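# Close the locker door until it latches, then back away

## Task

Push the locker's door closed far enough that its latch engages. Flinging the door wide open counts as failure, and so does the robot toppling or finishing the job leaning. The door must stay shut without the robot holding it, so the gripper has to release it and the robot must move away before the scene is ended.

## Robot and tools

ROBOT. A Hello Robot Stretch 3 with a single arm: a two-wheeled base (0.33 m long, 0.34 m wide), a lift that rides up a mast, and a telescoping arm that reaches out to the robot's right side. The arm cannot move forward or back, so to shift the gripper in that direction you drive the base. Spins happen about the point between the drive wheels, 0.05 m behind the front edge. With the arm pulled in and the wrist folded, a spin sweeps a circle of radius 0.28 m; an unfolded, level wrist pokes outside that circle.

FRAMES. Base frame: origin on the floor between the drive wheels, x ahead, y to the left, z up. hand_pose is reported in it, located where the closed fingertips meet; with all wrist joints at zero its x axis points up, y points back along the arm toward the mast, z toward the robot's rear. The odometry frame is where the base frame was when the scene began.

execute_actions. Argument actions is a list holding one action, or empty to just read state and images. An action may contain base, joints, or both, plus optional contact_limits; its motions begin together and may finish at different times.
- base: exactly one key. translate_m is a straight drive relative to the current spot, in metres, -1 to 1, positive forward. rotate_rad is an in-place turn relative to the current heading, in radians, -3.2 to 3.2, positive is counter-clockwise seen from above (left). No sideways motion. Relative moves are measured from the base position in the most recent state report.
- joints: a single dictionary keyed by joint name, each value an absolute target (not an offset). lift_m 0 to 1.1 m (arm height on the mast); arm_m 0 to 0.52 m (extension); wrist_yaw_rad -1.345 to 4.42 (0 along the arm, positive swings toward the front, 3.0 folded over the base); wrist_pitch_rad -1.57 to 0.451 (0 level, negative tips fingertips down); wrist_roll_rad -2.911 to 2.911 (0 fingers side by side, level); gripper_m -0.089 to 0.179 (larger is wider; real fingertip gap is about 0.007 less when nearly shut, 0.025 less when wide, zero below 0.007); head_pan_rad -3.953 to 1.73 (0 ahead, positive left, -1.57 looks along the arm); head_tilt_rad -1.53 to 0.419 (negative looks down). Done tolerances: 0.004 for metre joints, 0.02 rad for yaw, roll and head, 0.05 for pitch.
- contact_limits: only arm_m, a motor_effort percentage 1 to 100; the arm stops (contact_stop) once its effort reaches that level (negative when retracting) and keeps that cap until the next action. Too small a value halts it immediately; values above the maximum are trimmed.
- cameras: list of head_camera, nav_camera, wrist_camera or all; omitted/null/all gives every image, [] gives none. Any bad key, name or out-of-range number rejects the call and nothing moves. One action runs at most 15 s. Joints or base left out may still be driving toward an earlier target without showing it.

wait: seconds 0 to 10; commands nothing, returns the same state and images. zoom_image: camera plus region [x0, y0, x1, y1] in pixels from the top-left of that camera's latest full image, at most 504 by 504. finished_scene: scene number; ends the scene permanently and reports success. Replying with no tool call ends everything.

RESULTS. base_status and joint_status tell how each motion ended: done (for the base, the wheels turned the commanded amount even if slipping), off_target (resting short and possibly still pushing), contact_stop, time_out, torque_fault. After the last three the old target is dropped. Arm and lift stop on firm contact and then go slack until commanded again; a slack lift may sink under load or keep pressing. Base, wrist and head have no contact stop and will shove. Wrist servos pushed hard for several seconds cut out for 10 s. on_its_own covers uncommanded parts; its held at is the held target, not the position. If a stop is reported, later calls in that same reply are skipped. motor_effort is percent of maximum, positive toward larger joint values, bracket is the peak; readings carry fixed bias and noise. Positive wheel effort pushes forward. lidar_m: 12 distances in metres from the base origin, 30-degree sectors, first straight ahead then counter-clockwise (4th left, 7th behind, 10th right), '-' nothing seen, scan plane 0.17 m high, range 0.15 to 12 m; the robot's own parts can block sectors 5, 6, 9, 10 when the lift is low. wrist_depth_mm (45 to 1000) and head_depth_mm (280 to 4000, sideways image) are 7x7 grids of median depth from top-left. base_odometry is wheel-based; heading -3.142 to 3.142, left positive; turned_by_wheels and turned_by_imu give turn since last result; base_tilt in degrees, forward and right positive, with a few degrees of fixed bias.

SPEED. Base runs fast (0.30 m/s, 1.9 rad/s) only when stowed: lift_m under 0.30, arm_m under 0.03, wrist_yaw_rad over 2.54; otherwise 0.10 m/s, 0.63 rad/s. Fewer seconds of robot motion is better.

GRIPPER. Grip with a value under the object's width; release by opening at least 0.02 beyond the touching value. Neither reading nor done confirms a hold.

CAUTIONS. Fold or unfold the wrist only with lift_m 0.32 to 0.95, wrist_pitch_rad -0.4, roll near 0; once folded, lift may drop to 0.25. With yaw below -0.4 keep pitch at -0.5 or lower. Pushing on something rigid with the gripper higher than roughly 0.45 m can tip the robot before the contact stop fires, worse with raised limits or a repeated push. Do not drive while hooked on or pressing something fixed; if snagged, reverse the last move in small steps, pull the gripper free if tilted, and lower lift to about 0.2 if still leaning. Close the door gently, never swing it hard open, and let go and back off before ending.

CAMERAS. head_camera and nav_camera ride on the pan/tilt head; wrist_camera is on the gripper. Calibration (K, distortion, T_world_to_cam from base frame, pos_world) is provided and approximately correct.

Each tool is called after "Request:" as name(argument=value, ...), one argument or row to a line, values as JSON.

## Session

Request:
execute_actions(
  actions=[],
)

Scene clock: 0.00 s.
base_odometry: x=+0.000 y=+0.000 heading=+0.000 (m, m, rad; odometry frame)
turned_by_wheels: +0.000 (rad since the last result)
turned_by_imu: +0.000 (rad since the last result)
base_tilt: forward=+1.3 right=-1.0 (deg)
lidar_m: 1.29 1.41 2.11 2.71 2.92 2.18 1.88 2.63 2.08 1.60 1.68 1.31
head_depth_mm: 1220 1213 1210 1202 1198 1194 1188 / 1243 1222 1247 1239 1237 1226 1219 / 1272 1269 1263 1256 1258 1249 1239 / 1281 1292 1280 1272 1267 1272 1255 / 1311 1307 1301 1282 1290 1285 1270 / 1336 1327 1317 1317 1309 1303 1298 / 1353 1343 1333 1329 1336 1318 1319
base_status: not commanded
joint_positions: lift_m=+0.422 arm_m=+0.002 wrist_yaw_rad=+3.028 wrist_pitch_rad=-0.575 wrist_roll_rad=-0.014 gripper_m=+0.037 head_pan_rad=-0.013 head_tilt_rad=-0.017
joint_status: not commanded
motor_effort: left_wheel=-1 right_wheel=+1 lift_m=+43 arm_m=+0 wrist_yaw_rad=+0 wrist_pitch_rad=+5 wrist_roll_rad=+1 gripper_m=+0 head_pan_rad=+0 head_tilt_rad=+2 (%)
hand_pose: x=+0.0016 y=+0.0537 z=+0.4014 quat_wxyz=(+0.238, +0.683, +0.164, +0.671) (m; base frame)
wrist_depth_mm: - - - - - - - / - - - - - - - / 991 936 976 963 967 958 - / 795 795 - 785 801 805 792 / 687 680 682 679 672 684 678 / 584 586 591 592 585 579 592 / 520 531 - - 506 520 522
pictures: head_camera (sideways: a quarter turn clockwise sets it upright), nav_camera (sideways: a quarter turn counterclockwise sets it upright), wrist_camera
camera_calibration (this result's frames):
head_camera: T_world_to_cam=[[0.0145861, -0.00720257, -0.999868, 1.32187], [-0.00590778, 0.999956, -0.00728939, 0.018118], [0.999876, 0.00601332, 0.014543, -0.066121], [0, 0, 0, 1]] pos_world=[0.0469389, -0.00819867, 1.32279]
nav_camera: T_world_to_cam=[[0.0349839, 0.000264309, 0.999388, -1.26394], [-0.0180425, -0.999837, 0.000896012, 0.0478755], [0.999225, -0.0180628, -0.0349735, -0.00192986], [0, 0, 0, 1]] pos_world=[0.0470097, 0.0481669, 1.26306]
wrist_camera: T_world_to_cam=[[0.99833, -0.0571447, 0.00845835, -0.00303716], [-0.0313576, -0.659051, -0.751444, 0.379803], [0.0485155, 0.749924, -0.659742, 0.383441], [0, 0, 0, 1]] pos_world=[-0.00366099, -0.0374151, 0.538399]
Images, in order (width x height): head_camera 896x504, nav_camera 672x504, wrist_camera 644x364.

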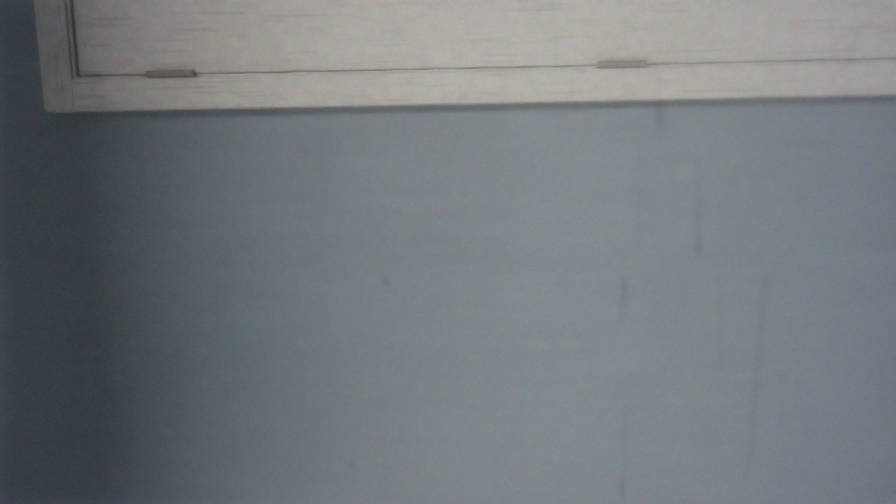

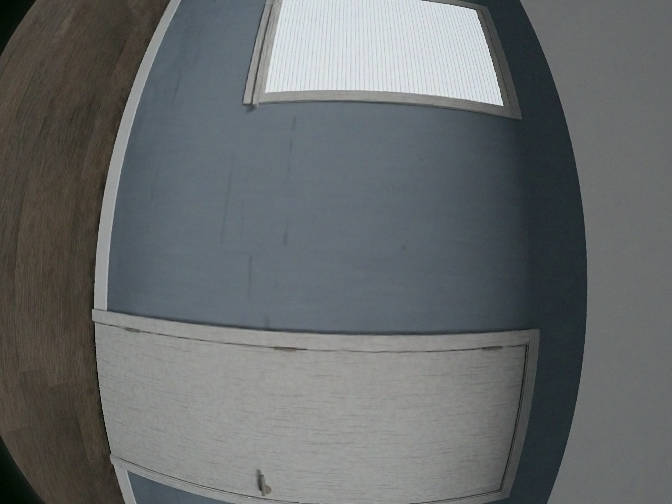

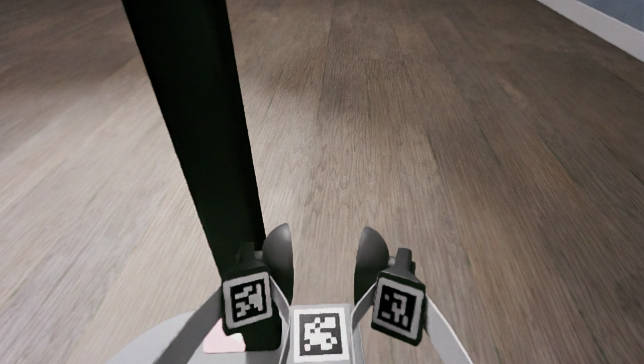

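Request:
execute_actions(
  actions=[
    {"joints": {"lift_m": 0.28, "wrist_pitch_rad": -0.4, "wrist_yaw_rad": 2.95, "head_pan_rad": -3.1, "head_tilt_rad": -0.3, "gripper_m": 0.0}},
  ],
  cameras=["head_camera", "nav_camera"],
)

Scene clock: 2.27 s.
base_odometry: x=+0.000 y=+0.000 heading=+0.000 (m, m, rad; odometry frame)
turned_by_wheels: +0.000 (rad since the last result)
turned_by_imu: +0.000 (rad since the last result)
base_tilt: forward=+1.3 right=-1.0 (deg)
lidar_m: 1.28 1.40 2.11 2.71 2.92 2.18 1.88 2.63 2.07 1.60 1.68 1.31
head_depth_mm: 2035 2155 2255 2396 2416 2052 1579 / 2085 2198 1913 2082 2243 2037 1596 / 2177 2264 2390 2521 2617 2077 1578 / 2237 2315 2444 2536 2671 2065 1596 / 2250 2390 2482 2612 2729 2092 1610 / 2311 2423 2532 2678 2835 2069 1594 / 2351 2446 2608 2684 2845 2091 1598
base_status: not commanded
joint_positions: lift_m=+0.281 arm_m=+0.002 wrist_yaw_rad=+2.952 wrist_pitch_rad=-0.421 wrist_roll_rad=-0.014 gripper_m=+0.000 head_pan_rad=-3.093 head_tilt_rad=-0.296
joint_status: all done
motor_effort: left_wheel=+0(0) right_wheel=+1(1) lift_m=+15(34) arm_m=+0(1) wrist_yaw_rad=-3(5) wrist_pitch_rad=+9(10) wrist_roll_rad=+0(0) gripper_m=-3(89) head_pan_rad=-4(52) head_tilt_rad=-1(23) (%)
hand_pose: x=+0.0209 y=+0.0732 z=+0.2929 quat_wxyz=(+0.212, +0.697, +0.083, +0.680) (m; base frame)
wrist_depth_mm: - - - - - - - / - - - - - - - / - - - - - - - / 731 720 752 735 731 740 755 / 593 604 598 628 614 602 614 / 506 504 - - 508 505 508 / 447 - - - 425 434 434
pictures: head_camera (sideways: a quarter turn clockwise sets it upright), nav_camera (sideways: a quarter turn counterclockwise sets it upright)
camera_calibration (this result's frames):
head_camera: T_world_to_cam=[[0.260483, 0.0197476, -0.965276, 1.27498], [0.0688426, -0.997626, -0.00183197, 0.0105553], [-0.963021, -0.065975, -0.261225, 0.304826], [0, 0, 0, 1]] pos_world=[-0.0392836, 0.0054634, 1.31035]
nav_camera: T_world_to_cam=[[-0.308339, -0.0157795, 0.951146, -1.19868], [-0.0440969, 0.999025, 0.00227861, 0.046235], [-0.950254, -0.04124, -0.308734, 0.366305], [0, 0, 0, 1]] pos_world=[-0.0194789, -0.0499981, 1.25311]
Images, in order (width x height): head_camera 896x504, nav_camera 672x504.

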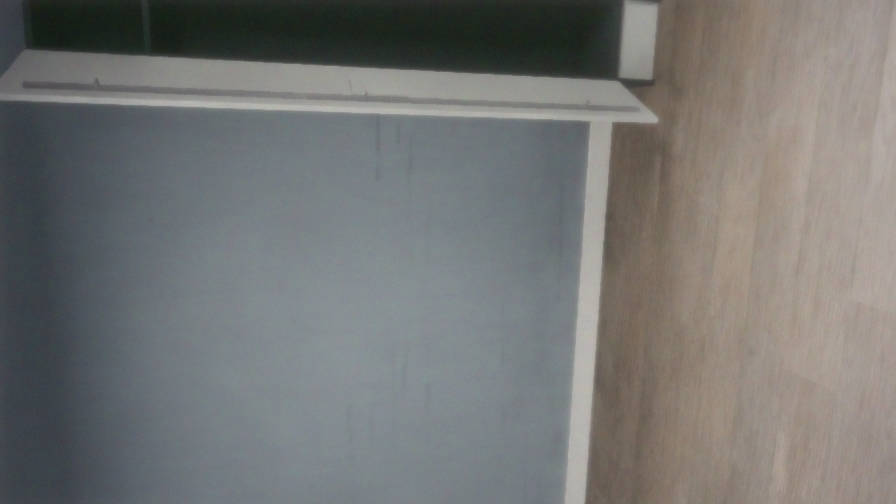

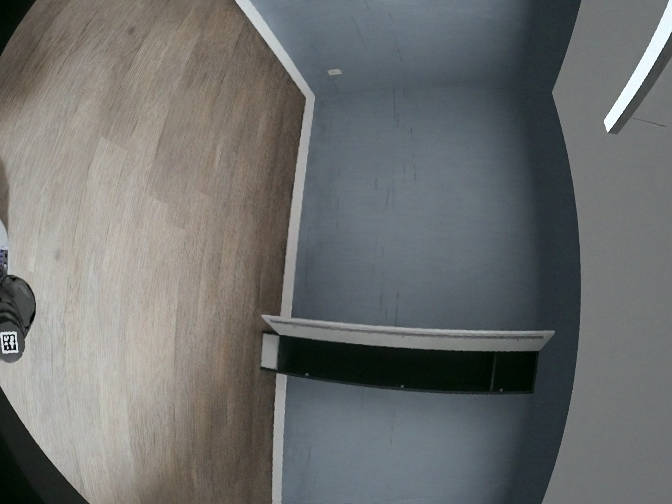

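Request:
execute_actions(
  actions=[
    {"base": {"translate_m": -0.9}, "joints": {"lift_m": 0.293, "head_pan_rad": -3.45, "head_tilt_rad": -0.6}},
  ],
  cameras=["head_camera", "nav_camera"],
)

Scene clock: 8.40 s.
base_odometry: x=-0.900 y=+0.000 heading=+0.000 (m, m, rad; odometry frame)
turned_by_wheels: +0.000 (rad since the last result)
turned_by_imu: -0.005 (rad since the last result)
base_tilt: forward=+1.3 right=-1.0 (deg)
lidar_m: 2.17 2.37 2.85 2.80 2.00 0.99 0.99 1.68 1.98 1.95 1.66 2.21
head_depth_mm: 1401 1558 1740 1965 1875 1507 1254 / 1313 1378 1537 1748 1770 1504 1259 / 1343 1475 1632 1832 1742 1504 1266 / 867 1010 1153 1319 1698 1516 1258 / 1320 1441 1603 1778 1880 1504 1263 / 1287 1421 1566 1730 1852 1523 1276 / 1274 1395 1545 1708 1806 1532 1272
base_status: done
joint_positions: lift_m=+0.292 arm_m=+0.002 wrist_yaw_rad=+2.952 wrist_pitch_rad=-0.420 wrist_roll_rad=-0.014 gripper_m=+0.000 head_pan_rad=-3.443 head_tilt_rad=-0.593
joint_status: all done
motor_effort: left_wheel=+0(6) right_wheel=+0(6) lift_m=+66(71) arm_m=+0(0) wrist_yaw_rad=-2(3) wrist_pitch_rad=+9(9) wrist_roll_rad=+0(0) gripper_m=-2(4) head_pan_rad=-4(30) head_tilt_rad=-3(25) (%)
hand_pose: x=+0.0211 y=+0.0732 z=+0.3045 quat_wxyz=(+0.212, +0.697, +0.083, +0.680) (m; base frame)
wrist_depth_mm: - - - - - - - / - - - - - - - / - - - - - - - / 761 738 773 773 775 771 794 / 622 623 613 654 624 623 628 / 517 517 - - 532 526 519 / 451 - - - 443 453 452
pictures: head_camera (sideways: a quarter turn clockwise sets it upright), nav_camera (sideways: a quarter turn counterclockwise sets it upright)
camera_calibration (this result's frames):
head_camera: T_world_to_cam=[[0.51031, -0.151315, -0.846574, 1.11857], [-0.277981, -0.960578, 0.00412595, 0.00491488], [-0.813824, 0.233226, -0.532255, 0.656614], [0, 0, 0, 1]] pos_world=[-0.0350809, 0.0208371, 1.29641]
nav_camera: T_world_to_cam=[[-0.547959, 0.169616, 0.819129, -1.02501], [0.300543, 0.953761, 0.00355522, 0.0424718], [-0.78065, 0.248132, -0.573599, 0.709924], [0, 0, 0, 1]] pos_world=[-0.0202232, -0.0428053, 1.24667]
Images, in order (width x height): head_camera 896x504, nav_camera 672x504.

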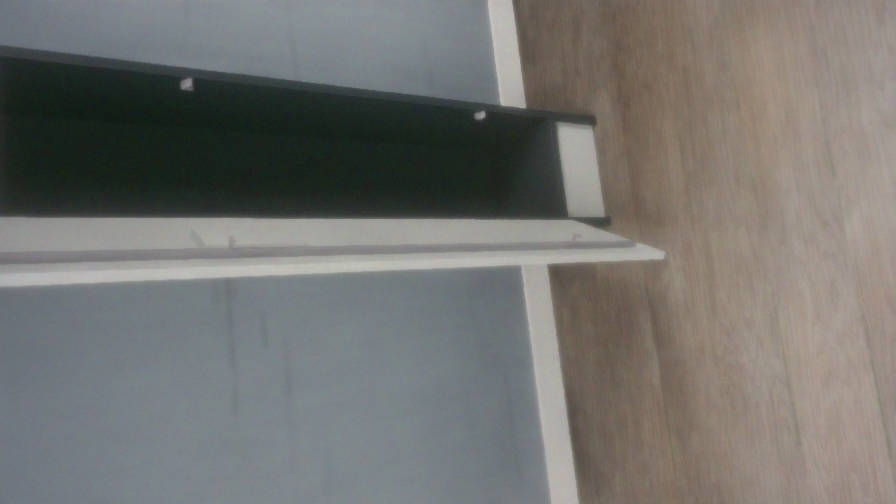

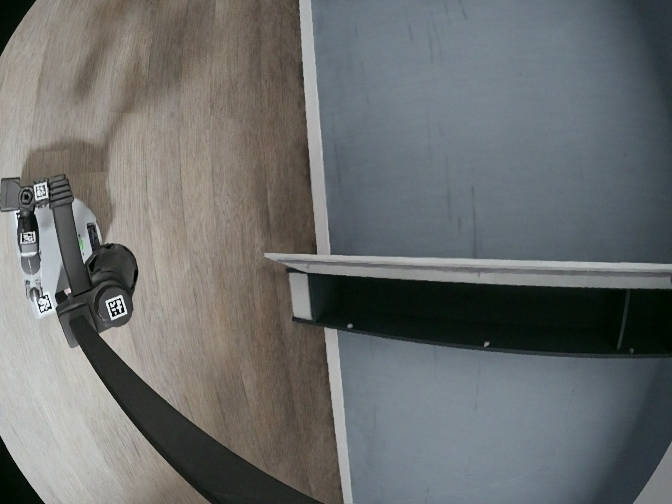

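Request:
execute_actions(
  actions=[
    {"base": {"translate_m": -0.65}, "joints": {"head_pan_rad": -2.1, "head_tilt_rad": -0.95}},
  ],
  cameras=[],
)

Request:
execute_actions(
  actions=[
    {"base": {"rotate_rad": -1.71}},
  ],
  cameras=["head_camera", "nav_camera"],
)

Scene clock: 12.63 s.
base_odometry: x=-1.550 y=+0.000 heading=+0.000 (m, m, rad; odometry frame)
turned_by_wheels: +0.000 (rad since the last result)
turned_by_imu: -0.003 (rad since the last result)
base_tilt: forward=+1.3 right=-1.0 (deg)
lidar_m: 2.82 3.06 2.92 2.57 0.80 0.40 0.92 0.98 1.47 1.88 1.97 2.86
head_depth_mm: 1218 1349 1495 1569 1408 1239 1104 / 1421 1588 1790 1639 1416 1244 1133 / 1702 1935 1947 1640 1422 1246 - / 1865 2148 1942 1633 1418 1246 - / 1780 2051 1945 1652 1427 1244 1152 / 1697 1959 1962 1644 1415 1253 1121 / 1642 1883 1965 1655 1428 1250 1123
base_status: done
joint_positions: lift_m=+0.292 arm_m=+0.002 wrist_yaw_rad=+2.952 wrist_pitch_rad=-0.420 wrist_roll_rad=-0.014 gripper_m=+0.000 head_pan_rad=-2.107 head_tilt_rad=-0.939
joint_status: all done
motor_effort: left_wheel=+0(6) right_wheel=-1(7) lift_m=+66(66) arm_m=+0(0) wrist_yaw_rad=-2(1) wrist_pitch_rad=+9(9) wrist_roll_rad=+1(1) gripper_m=-3(3) head_pan_rad=+4(51) head_tilt_rad=-5(30) (%)
hand_pose: x=+0.0211 y=+0.0732 z=+0.3045 quat_wxyz=(+0.212, +0.697, +0.083, +0.680) (m; base frame)
wrist_depth_mm: - - - - - - - / - - - - - - - / - - - - - - - / 728 753 754 774 777 784 791 / 604 621 624 642 631 630 630 / 511 524 - - 521 518 527 / 453 - - - 440 445 458
pictures: none
No camera images: the call's "cameras" was empty. Leave "cameras" out to get every camera's image.

Scene clock: 15.07 s.
base_odometry: x=-1.550 y=+0.000 heading=-1.710 (m, m, rad; odometry frame)
turned_by_wheels: -1.710 (rad since the last result)
turned_by_imu: -1.677 (rad since the last result)
base_tilt: forward=+1.3 right=-1.0 (deg)
lidar_m: 1.88 1.94 1.97 2.81 2.93 3.01 2.88 1.34 0.40 0.92 0.94 1.27
head_depth_mm: 1169 1429 1776 1644 1410 1231 1114 / 813 930 1199 1582 1413 1243 1133 / 906 1023 1247 1392 1409 1244 - / 357 427 549 769 1336 1227 - / 697 849 1078 1417 1426 1247 1152 / 831 964 1128 1359 1420 1259 1122 / 804 913 1055 1251 1404 1260 1123
base_status: done
joint_positions: lift_m=+0.292 arm_m=+0.002 wrist_yaw_rad=+2.952 wrist_pitch_rad=-0.420 wrist_roll_rad=-0.014 gripper_m=+0.000 head_pan_rad=-2.106 head_tilt_rad=-0.939
joint_status: not commanded
motor_effort: left_wheel=+2(8) right_wheel=-2(7) lift_m=+66(66) arm_m=+0(0) wrist_yaw_rad=-3(1) wrist_pitch_rad=+9(9) wrist_roll_rad=+0(1) gripper_m=-3(3) head_pan_rad=+3(4) head_tilt_rad=-5(4) (%)
hand_pose: x=+0.0211 y=+0.0732 z=+0.3045 quat_wxyz=(+0.212, +0.697, +0.083, +0.680) (m; base frame)
wrist_depth_mm: - - - - - - - / - - - - - - - / - - - - - - - / 748 742 760 786 780 787 784 / 611 614 613 651 629 617 635 / 518 514 - - 525 525 526 / 454 - - - 450 446 457
pictures: head_camera (sideways: a quarter turn clockwise sets it upright), nav_camera (sideways: a quarter turn counterclockwise sets it upright)
camera_calibration (this result's frames):
head_camera: T_world_to_cam=[[0.395951, 0.680841, -0.61618, 0.818985], [0.868524, -0.495534, 0.0105695, -0.0104643], [-0.298142, -0.539353, -0.787534, 0.985514], [0, 0, 0, 1]] pos_world=[-0.0213658, -0.0312446, 1.28088]
nav_camera: T_world_to_cam=[[-0.416494, -0.703113, 0.576337, -0.709403], [-0.858698, 0.512461, 0.00464251, 0.0481295], [-0.298615, -0.492966, -0.817199, 1.02381], [0, 0, 0, 1]] pos_world=[0.0515904, -0.018753, 1.24529]
Images, in order (width x height): head_camera 896x504, nav_camera 672x504.

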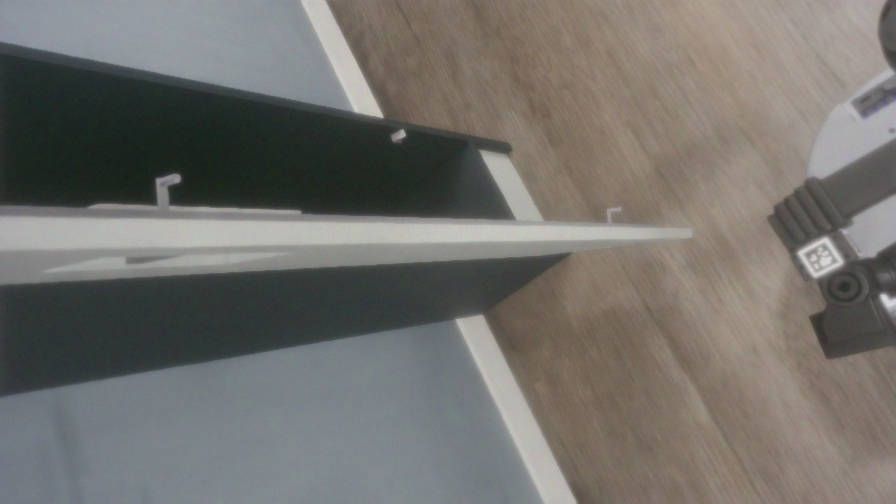

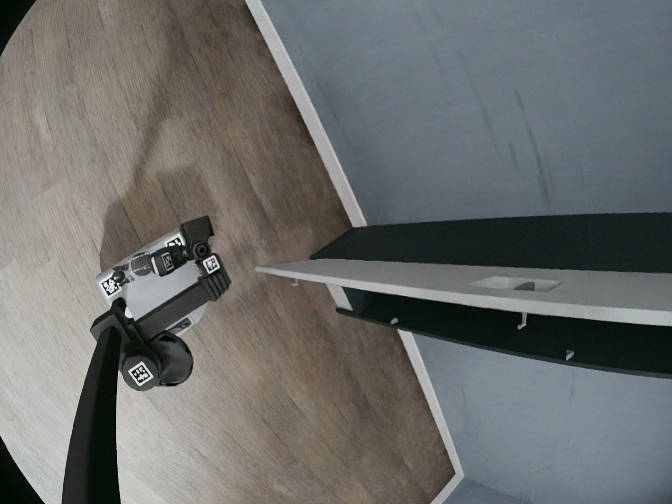

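Request:
execute_actions(
  actions=[
    {"base": {"translate_m": -0.07}, "joints": {"lift_m": 0.325, "wrist_yaw_rad": -0.04, "arm_m": 0.06}},
  ],
  cameras=["head_camera", "wrist_camera"],
)

Scene clock: 18.03 s.
base_odometry: x=-1.540 y=+0.069 heading=-1.710 (m, m, rad; odometry frame)
turned_by_wheels: +0.000 (rad since the last result)
turned_by_imu: -0.001 (rad since the last result)
base_tilt: forward=+1.3 right=-1.0 (deg)
lidar_m: 1.94 2.01 2.70 2.81 2.93 2.93 2.81 1.35 0.37 0.92 0.95 1.27
head_depth_mm: 1184 1426 1771 1638 1402 1235 1107 / 768 1270 1615 1637 1414 1239 1134 / 825 942 1109 1353 1416 1241 - / 921 1074 1276 1427 1363 1251 - / 347 387 473 1151 1408 1271 1100 / 687 882 1111 1357 1424 1244 1120 / 808 915 1052 1254 1392 1262 1122
base_status: done
joint_positions: lift_m=+0.324 arm_m=+0.060 wrist_yaw_rad=-0.037 wrist_pitch_rad=-0.419 wrist_roll_rad=-0.014 gripper_m=+0.000 head_pan_rad=-2.106 head_tilt_rad=-0.939
joint_status: all done
motor_effort: left_wheel=+2(6) right_wheel=-2(9) lift_m=+66(68) arm_m=+3(4) wrist_yaw_rad=-4(4) wrist_pitch_rad=+9(9) wrist_roll_rad=+1(0) gripper_m=-3(4) head_pan_rad=+4(4) head_tilt_rad=-5(4) (%)
hand_pose: x=-0.0299 y=-0.4286 z=+0.3366 quat_wxyz=(+0.694, +0.136, -0.689, -0.159) (m; base frame)
wrist_depth_mm: 540 542 550 550 543 419 274 / 585 588 588 594 599 419 242 / 642 645 636 637 634 415 217 / 669 689 711 694 684 416 198 / 653 675 665 691 645 418 180 / 550 554 565 - 563 353 166 / 479 477 473 466 475 301 153
pictures: head_camera (sideways: a quarter turn clockwise sets it upright), wrist_camera
camera_calibration (this result's frames):
head_camera: T_world_to_cam=[[0.39595, 0.680841, -0.61618, 0.818985], [0.868524, -0.495534, 0.0105695, -0.0104643], [-0.298142, -0.539353, -0.787534, 0.985513], [0, 0, 0, 1]] pos_world=[-0.0213658, -0.0312446, 1.28088]
wrist_camera: T_world_to_cam=[[-0.999707, -0.0170964, 0.0171092, -0.0440436], [-0.0236009, 0.534741, -0.844686, 0.55562], [0.00529214, -0.844843, -0.534988, -0.0229214], [0, 0, 0, 1]] pos_world=[-0.0307963, -0.317231, 0.457815]
Images, in order (width x height): head_camera 896x504, wrist_camera 644x364.

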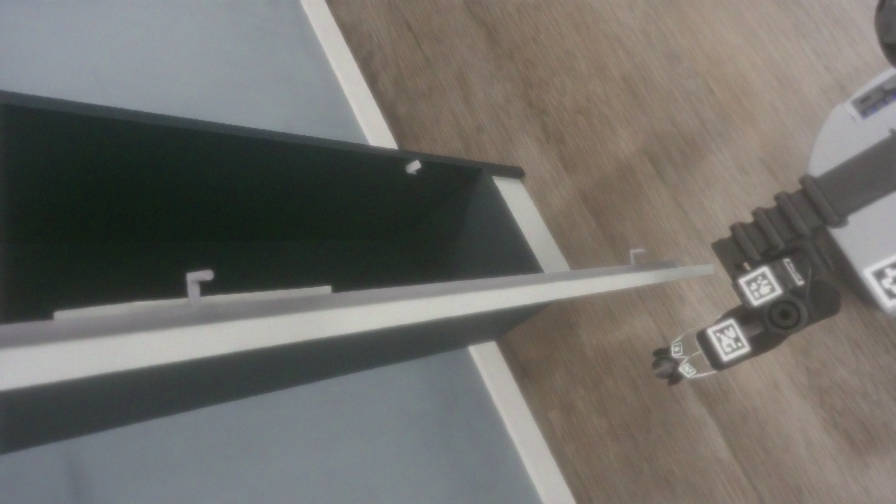

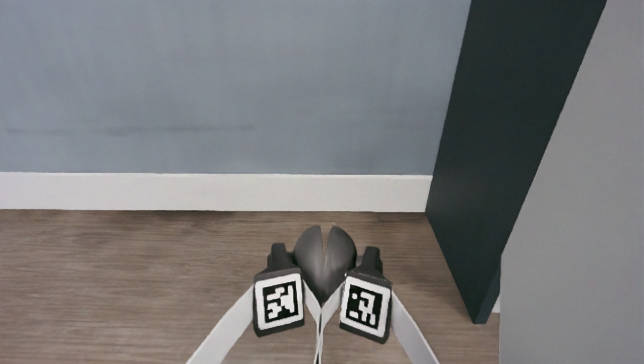

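Request:
execute_actions(
  actions=[
    {"base": {"translate_m": -0.475}, "joints": {"lift_m": 0.3, "wrist_pitch_rad": 0.0, "wrist_yaw_rad": -0.04, "arm_m": 0.05, "head_pan_rad": -1.6}},
  ],
)

Scene clock: 23.97 s.
base_odometry: x=-1.475 y=+0.540 heading=-1.710 (m, m, rad; odometry frame)
turned_by_wheels: +0.000 (rad since the last result)
turned_by_imu: -0.002 (rad since the last result)
base_tilt: forward=+1.3 right=-0.9 (deg)
lidar_m: 2.42 2.38 2.94 2.83 2.91 2.44 2.33 1.37 0.98 0.47 0.60 1.28
head_depth_mm: 842 984 1184 1485 1409 1244 1108 / 834 977 1173 1478 1408 1232 1122 / 531 644 1074 1361 1386 1269 - / 406 482 572 717 945 1251 1109 / 431 550 622 795 1109 1258 1118 / 468 552 678 913 1404 1254 1115 / 488 592 1125 1407 1426 1265 1113
base_status: done
joint_positions: lift_m=+0.301 arm_m=+0.050 wrist_yaw_rad=-0.037 wrist_pitch_rad=-0.024 wrist_roll_rad=-0.014 gripper_m=+0.000 head_pan_rad=-1.607 head_tilt_rad=-0.939
joint_status: all done
motor_effort: left_wheel=+2(5) right_wheel=-3(17) lift_m=+16(58) arm_m=-2(4) wrist_yaw_rad=-5(26) wrist_pitch_rad=+11(11) wrist_roll_rad=+1(0) gripper_m=-3(4) head_pan_rad=+4(36) head_tilt_rad=-5(4) (%)
hand_pose: x=-0.0310 y=-0.4506 z=+0.4094 quat_wxyz=(+0.712, -0.004, -0.702, -0.022) (m; base frame)
wrist_depth_mm: 588 244 199 168 585 595 595 / 602 253 205 173 599 615 605 / 611 262 211 177 609 632 629 / 632 271 218 181 642 630 634 / 638 284 224 184 663 663 649 / 663 294 240 - 681 665 679 / 663 306 237 198 670 674 681
pictures: head_camera (sideways: a quarter turn clockwise sets it upright), nav_camera (sideways: a quarter turn counterclockwise sets it upright), wrist_camera
camera_calibration (this result's frames):
head_camera: T_world_to_cam=[[0.0214547, 0.787313, -0.61618, 0.821269], [0.999764, -0.018972, 0.0105696, -0.0112649], [-0.00336863, -0.616262, -0.787534, 0.983715], [0, 0, 0, 1]] pos_world=[-0.00304405, -0.040583, 1.28088]
nav_camera: T_world_to_cam=[[-0.0288202, -0.816704, 0.576337, -0.711768], [-0.999246, 0.038538, 0.00464252, 0.0489869], [-0.0260025, -0.575769, -0.817199, 1.02214], [0, 0, 0, 1]] pos_world=[0.0550149, 0.00532783, 1.24529]
wrist_camera: T_world_to_cam=[[-0.999302, -0.00667266, 0.0367555, -0.0500753], [-0.0373542, 0.16825, -0.985036, 0.520672], [0.000388712, -0.985722, -0.168382, -0.216287], [0, 0, 0, 1]] pos_world=[-0.030507, -0.301136, 0.478302]
Images, in order (width x height): head_camera 896x504, nav_camera 672x504, wrist_camera 644x364.

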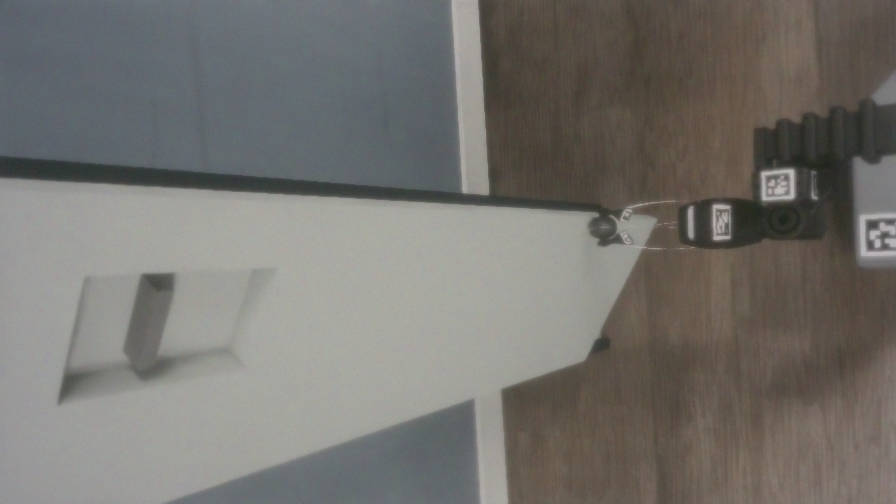

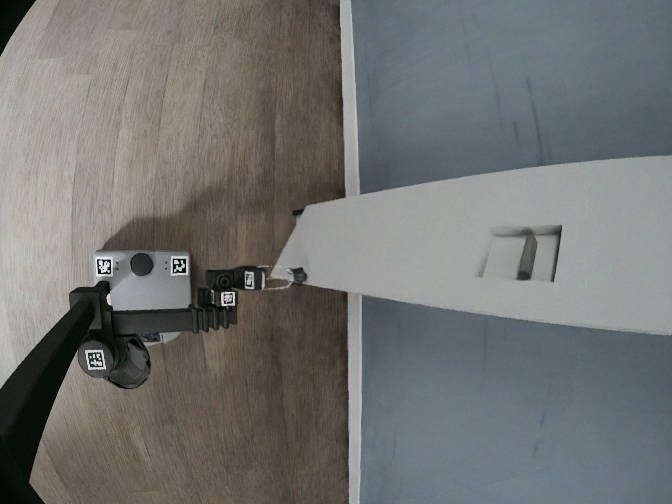

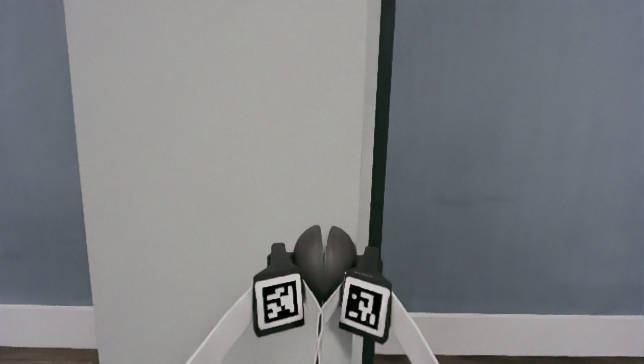

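Request:
execute_actions(
  actions=[
    {"joints": {"arm_m": 0.22}},
  ],
)

Scene clock: 27.30 s.
base_odometry: x=-1.475 y=+0.540 heading=-1.710 (m, m, rad; odometry frame)
turned_by_wheels: +0.000 (rad since the last result)
turned_by_imu: -0.002 (rad since the last result)
base_tilt: forward=+1.3 right=-1.0 (deg)
lidar_m: 2.42 2.38 2.94 2.83 2.91 2.44 2.33 1.37 0.98 0.62 0.63 1.28
head_depth_mm: 842 982 1184 1491 1413 1236 1110 / 837 978 1167 1474 1404 1243 1128 / 546 658 1070 1366 1408 1209 1129 / 551 636 745 924 1197 1221 1133 / 552 634 737 923 1216 1252 1120 / 526 612 733 951 1399 1256 1121 / 524 611 1132 1397 1428 1260 1122
base_status: not commanded
joint_positions: lift_m=+0.301 arm_m=+0.203 wrist_yaw_rad=-0.040 wrist_pitch_rad=-0.024 wrist_roll_rad=-0.014 gripper_m=+0.000 head_pan_rad=-1.606 head_tilt_rad=-0.940
joint_status: arm_m contact_stop (moved +0.153 of +0.170)
on_its_own: arm_m is slack since a contact_stop, until your next command for it (your +0.220 is given up)
motor_effort: left_wheel=+1(4) right_wheel=-2(5) lift_m=+16(16) arm_m=+0(25) wrist_yaw_rad=-1(7) wrist_pitch_rad=+11(13) wrist_roll_rad=+0(1) gripper_m=-3(7) head_pan_rad=+4(4) head_tilt_rad=-4(5) (%)
hand_pose: x=-0.0316 y=-0.6037 z=+0.4093 quat_wxyz=(+0.712, -0.005, -0.702, -0.023) (m; base frame)
wrist_depth_mm: 158 159 159 160 161 455 456 / 162 162 164 164 165 468 466 / 167 167 168 169 169 478 482 / 171 172 172 173 174 493 494 / 175 176 178 177 179 503 510 / 182 181 182 - 185 521 521 / 187 186 188 189 533 528 534
pictures: head_camera (sideways: a quarter turn clockwise sets it upright), nav_camera (sideways: a quarter turn counterclockwise sets it upright), wrist_camera
camera_calibration (this result's frames):
head_camera: T_world_to_cam=[[0.0210385, 0.788096, -0.615193, 0.819985], [0.999774, -0.0184219, 0.0105911, -0.011293], [-0.00298624, -0.615277, -0.788305, 0.984716], [0, 0, 0, 1]] pos_world=[-0.00302025, -0.0405618, 1.28083]
nav_camera: T_world_to_cam=[[-0.0283857, -0.817441, 0.575313, -0.710436], [-0.999268, 0.0379691, 0.00464552, 0.0489831], [-0.0256416, -0.57476, -0.81792, 1.02308], [0, 0, 0, 1]] pos_world=[0.0550144, 0.00542627, 1.24529]
wrist_camera: T_world_to_cam=[[-0.999316, -0.00412084, 0.0367512, -0.0502061], [-0.03692, 0.16844, -0.98502, 0.546488], [-0.00213127, -0.985703, -0.168477, -0.36718], [0, 0, 0, 1]] pos_world=[-0.030778, -0.454188, 0.478285]
Images, in order (width x height): head_camera 896x504, nav_camera 672x504, wrist_camera 644x364.

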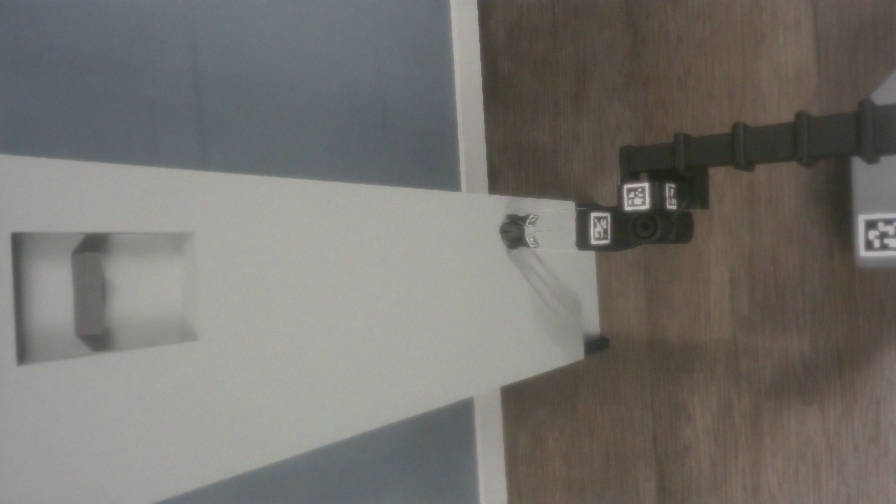

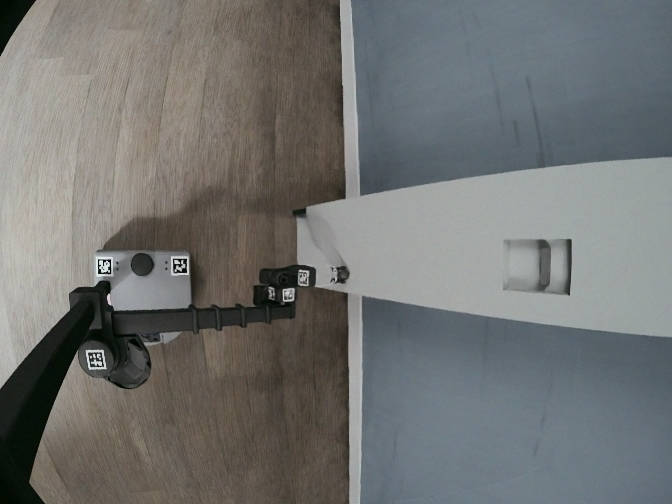

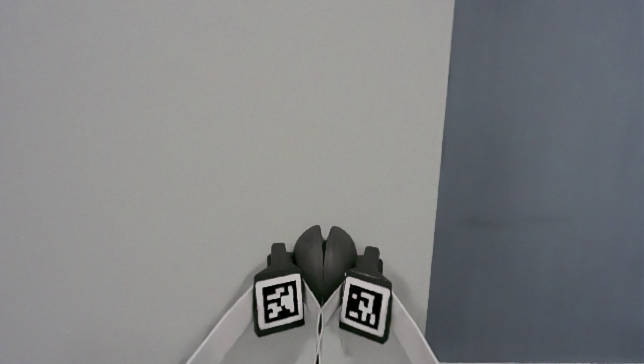

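Request:
execute_actions(
  actions=[
    {"base": {"translate_m": -0.18}, "joints": {"arm_m": 0.005, "wrist_yaw_rad": 1.3, "head_pan_rad": -1.3, "head_tilt_rad": -0.7}},
  ],
  cameras=["head_camera", "nav_camera"],
)

Scene clock: 30.53 s.
base_odometry: x=-1.450 y=+0.718 heading=-1.710 (m, m, rad; odometry frame)
turned_by_wheels: +0.000 (rad since the last result)
turned_by_imu: -0.001 (rad since the last result)
base_tilt: forward=+1.3 right=-1.0 (deg)
lidar_m: 2.60 2.54 2.94 2.82 2.90 2.26 2.16 1.38 0.99 0.63 0.64 1.29
head_depth_mm: 752 834 936 1069 1254 1372 1183 / 743 843 960 1106 1291 1382 1192 / 508 569 649 763 946 1302 1191 / 518 582 689 762 904 1115 1202 / 531 596 694 792 940 1172 1197 / 547 615 705 841 1515 1402 1205 / 563 940 1117 1317 1569 1410 1206
base_status: done
joint_positions: lift_m=+0.301 arm_m=+0.005 wrist_yaw_rad=+1.298 wrist_pitch_rad=-0.023 wrist_roll_rad=-0.014 gripper_m=+0.000 head_pan_rad=-1.307 head_tilt_rad=-0.705
joint_status: all done
motor_effort: left_wheel=+1(3) right_wheel=-1(6) lift_m=+16(16) arm_m=-3(3) wrist_yaw_rad=+2(5) wrist_pitch_rad=+11(11) wrist_roll_rad=+0(0) gripper_m=-3(3) head_pan_rad=+4(27) head_tilt_rad=+4(24) (%)
hand_pose: x=+0.2248 y=-0.2193 z=+0.4095 quat_wxyz=(+0.572, +0.431, -0.554, +0.424) (m; base frame)
wrist_depth_mm: - - - - - 948 700 / - - - - - 913 682 / - - - - - 929 690 / - - - - - 928 698 / - - - - - 939 414 / 899 941 962 - - 863 416 / 704 702 724 692 734 755 410
pictures: head_camera (sideways: a quarter turn clockwise sets it upright), nav_camera (sideways: a quarter turn counterclockwise sets it upright)
camera_calibration (this result's frames):
head_camera: T_world_to_cam=[[-0.169247, 0.599809, -0.782039, 1.03858], [0.960225, 0.279157, 0.00629841, -0.00546575], [0.222089, -0.749867, -0.623198, 0.768608], [0, 0, 0, 1]] pos_world=[0.0103244, -0.0450669, 1.29124]
nav_camera: T_world_to_cam=[[0.173092, -0.638205, 0.750156, -0.939495], [-0.966291, -0.25742, 0.0039596, 0.0496736], [0.190578, -0.725554, -0.661249, 0.818021], [0, 0, 0, 1]] pos_world=[0.0547212, 0.00671516, 1.24549]
Images, in order (width x height): head_camera 896x504, nav_camera 672x504.

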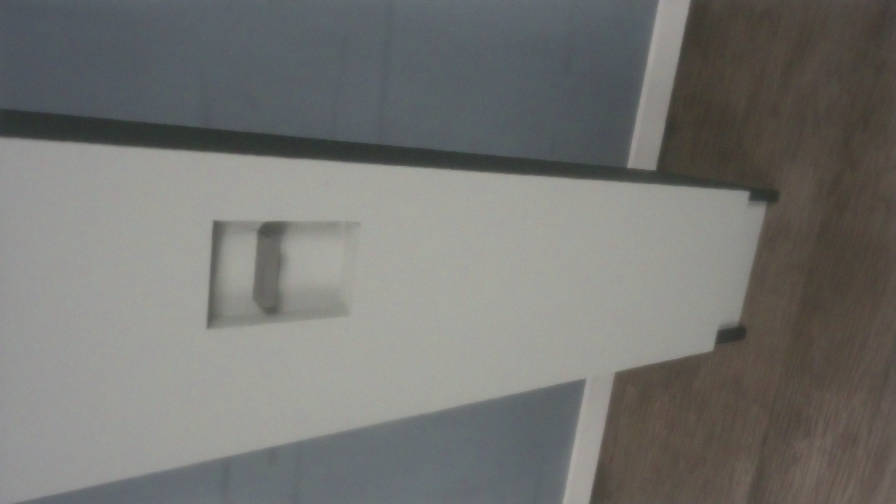

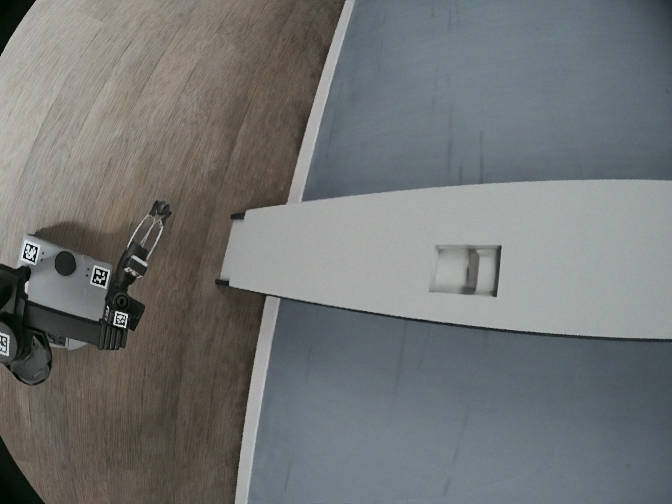

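Request:
zoom_image(
  camera="head_camera",
  region=[660, 160, 860, 360],
)

Request:
zoom_image(
  camera="head_camera",
  region=[180, 190, 380, 350],
)

Region (660, 160, 860, 360) of head_camera's 896x504 image, scaled by 2.520, with more detail than that image has.

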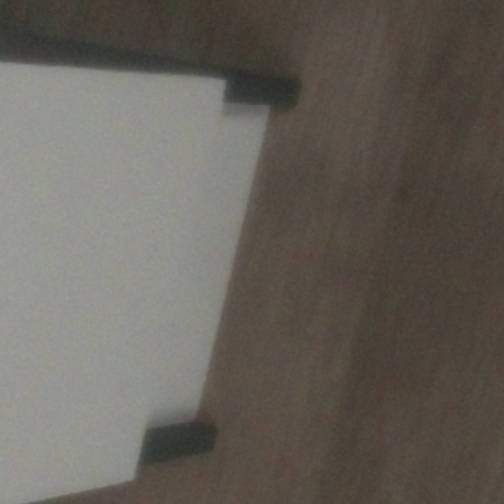

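Region (180, 190, 380, 350) of head_camera's 896x504 image, scaled by 2.520, with more detail than that image has; it fills the top 403 rows of this view, and the rest is white.

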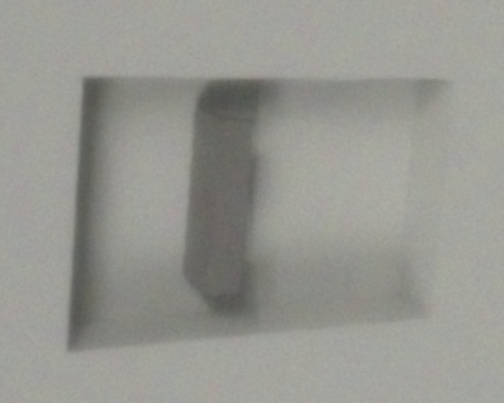

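Request:
finished_scene(
  scene=2,
)

The scene is finished: the task was done.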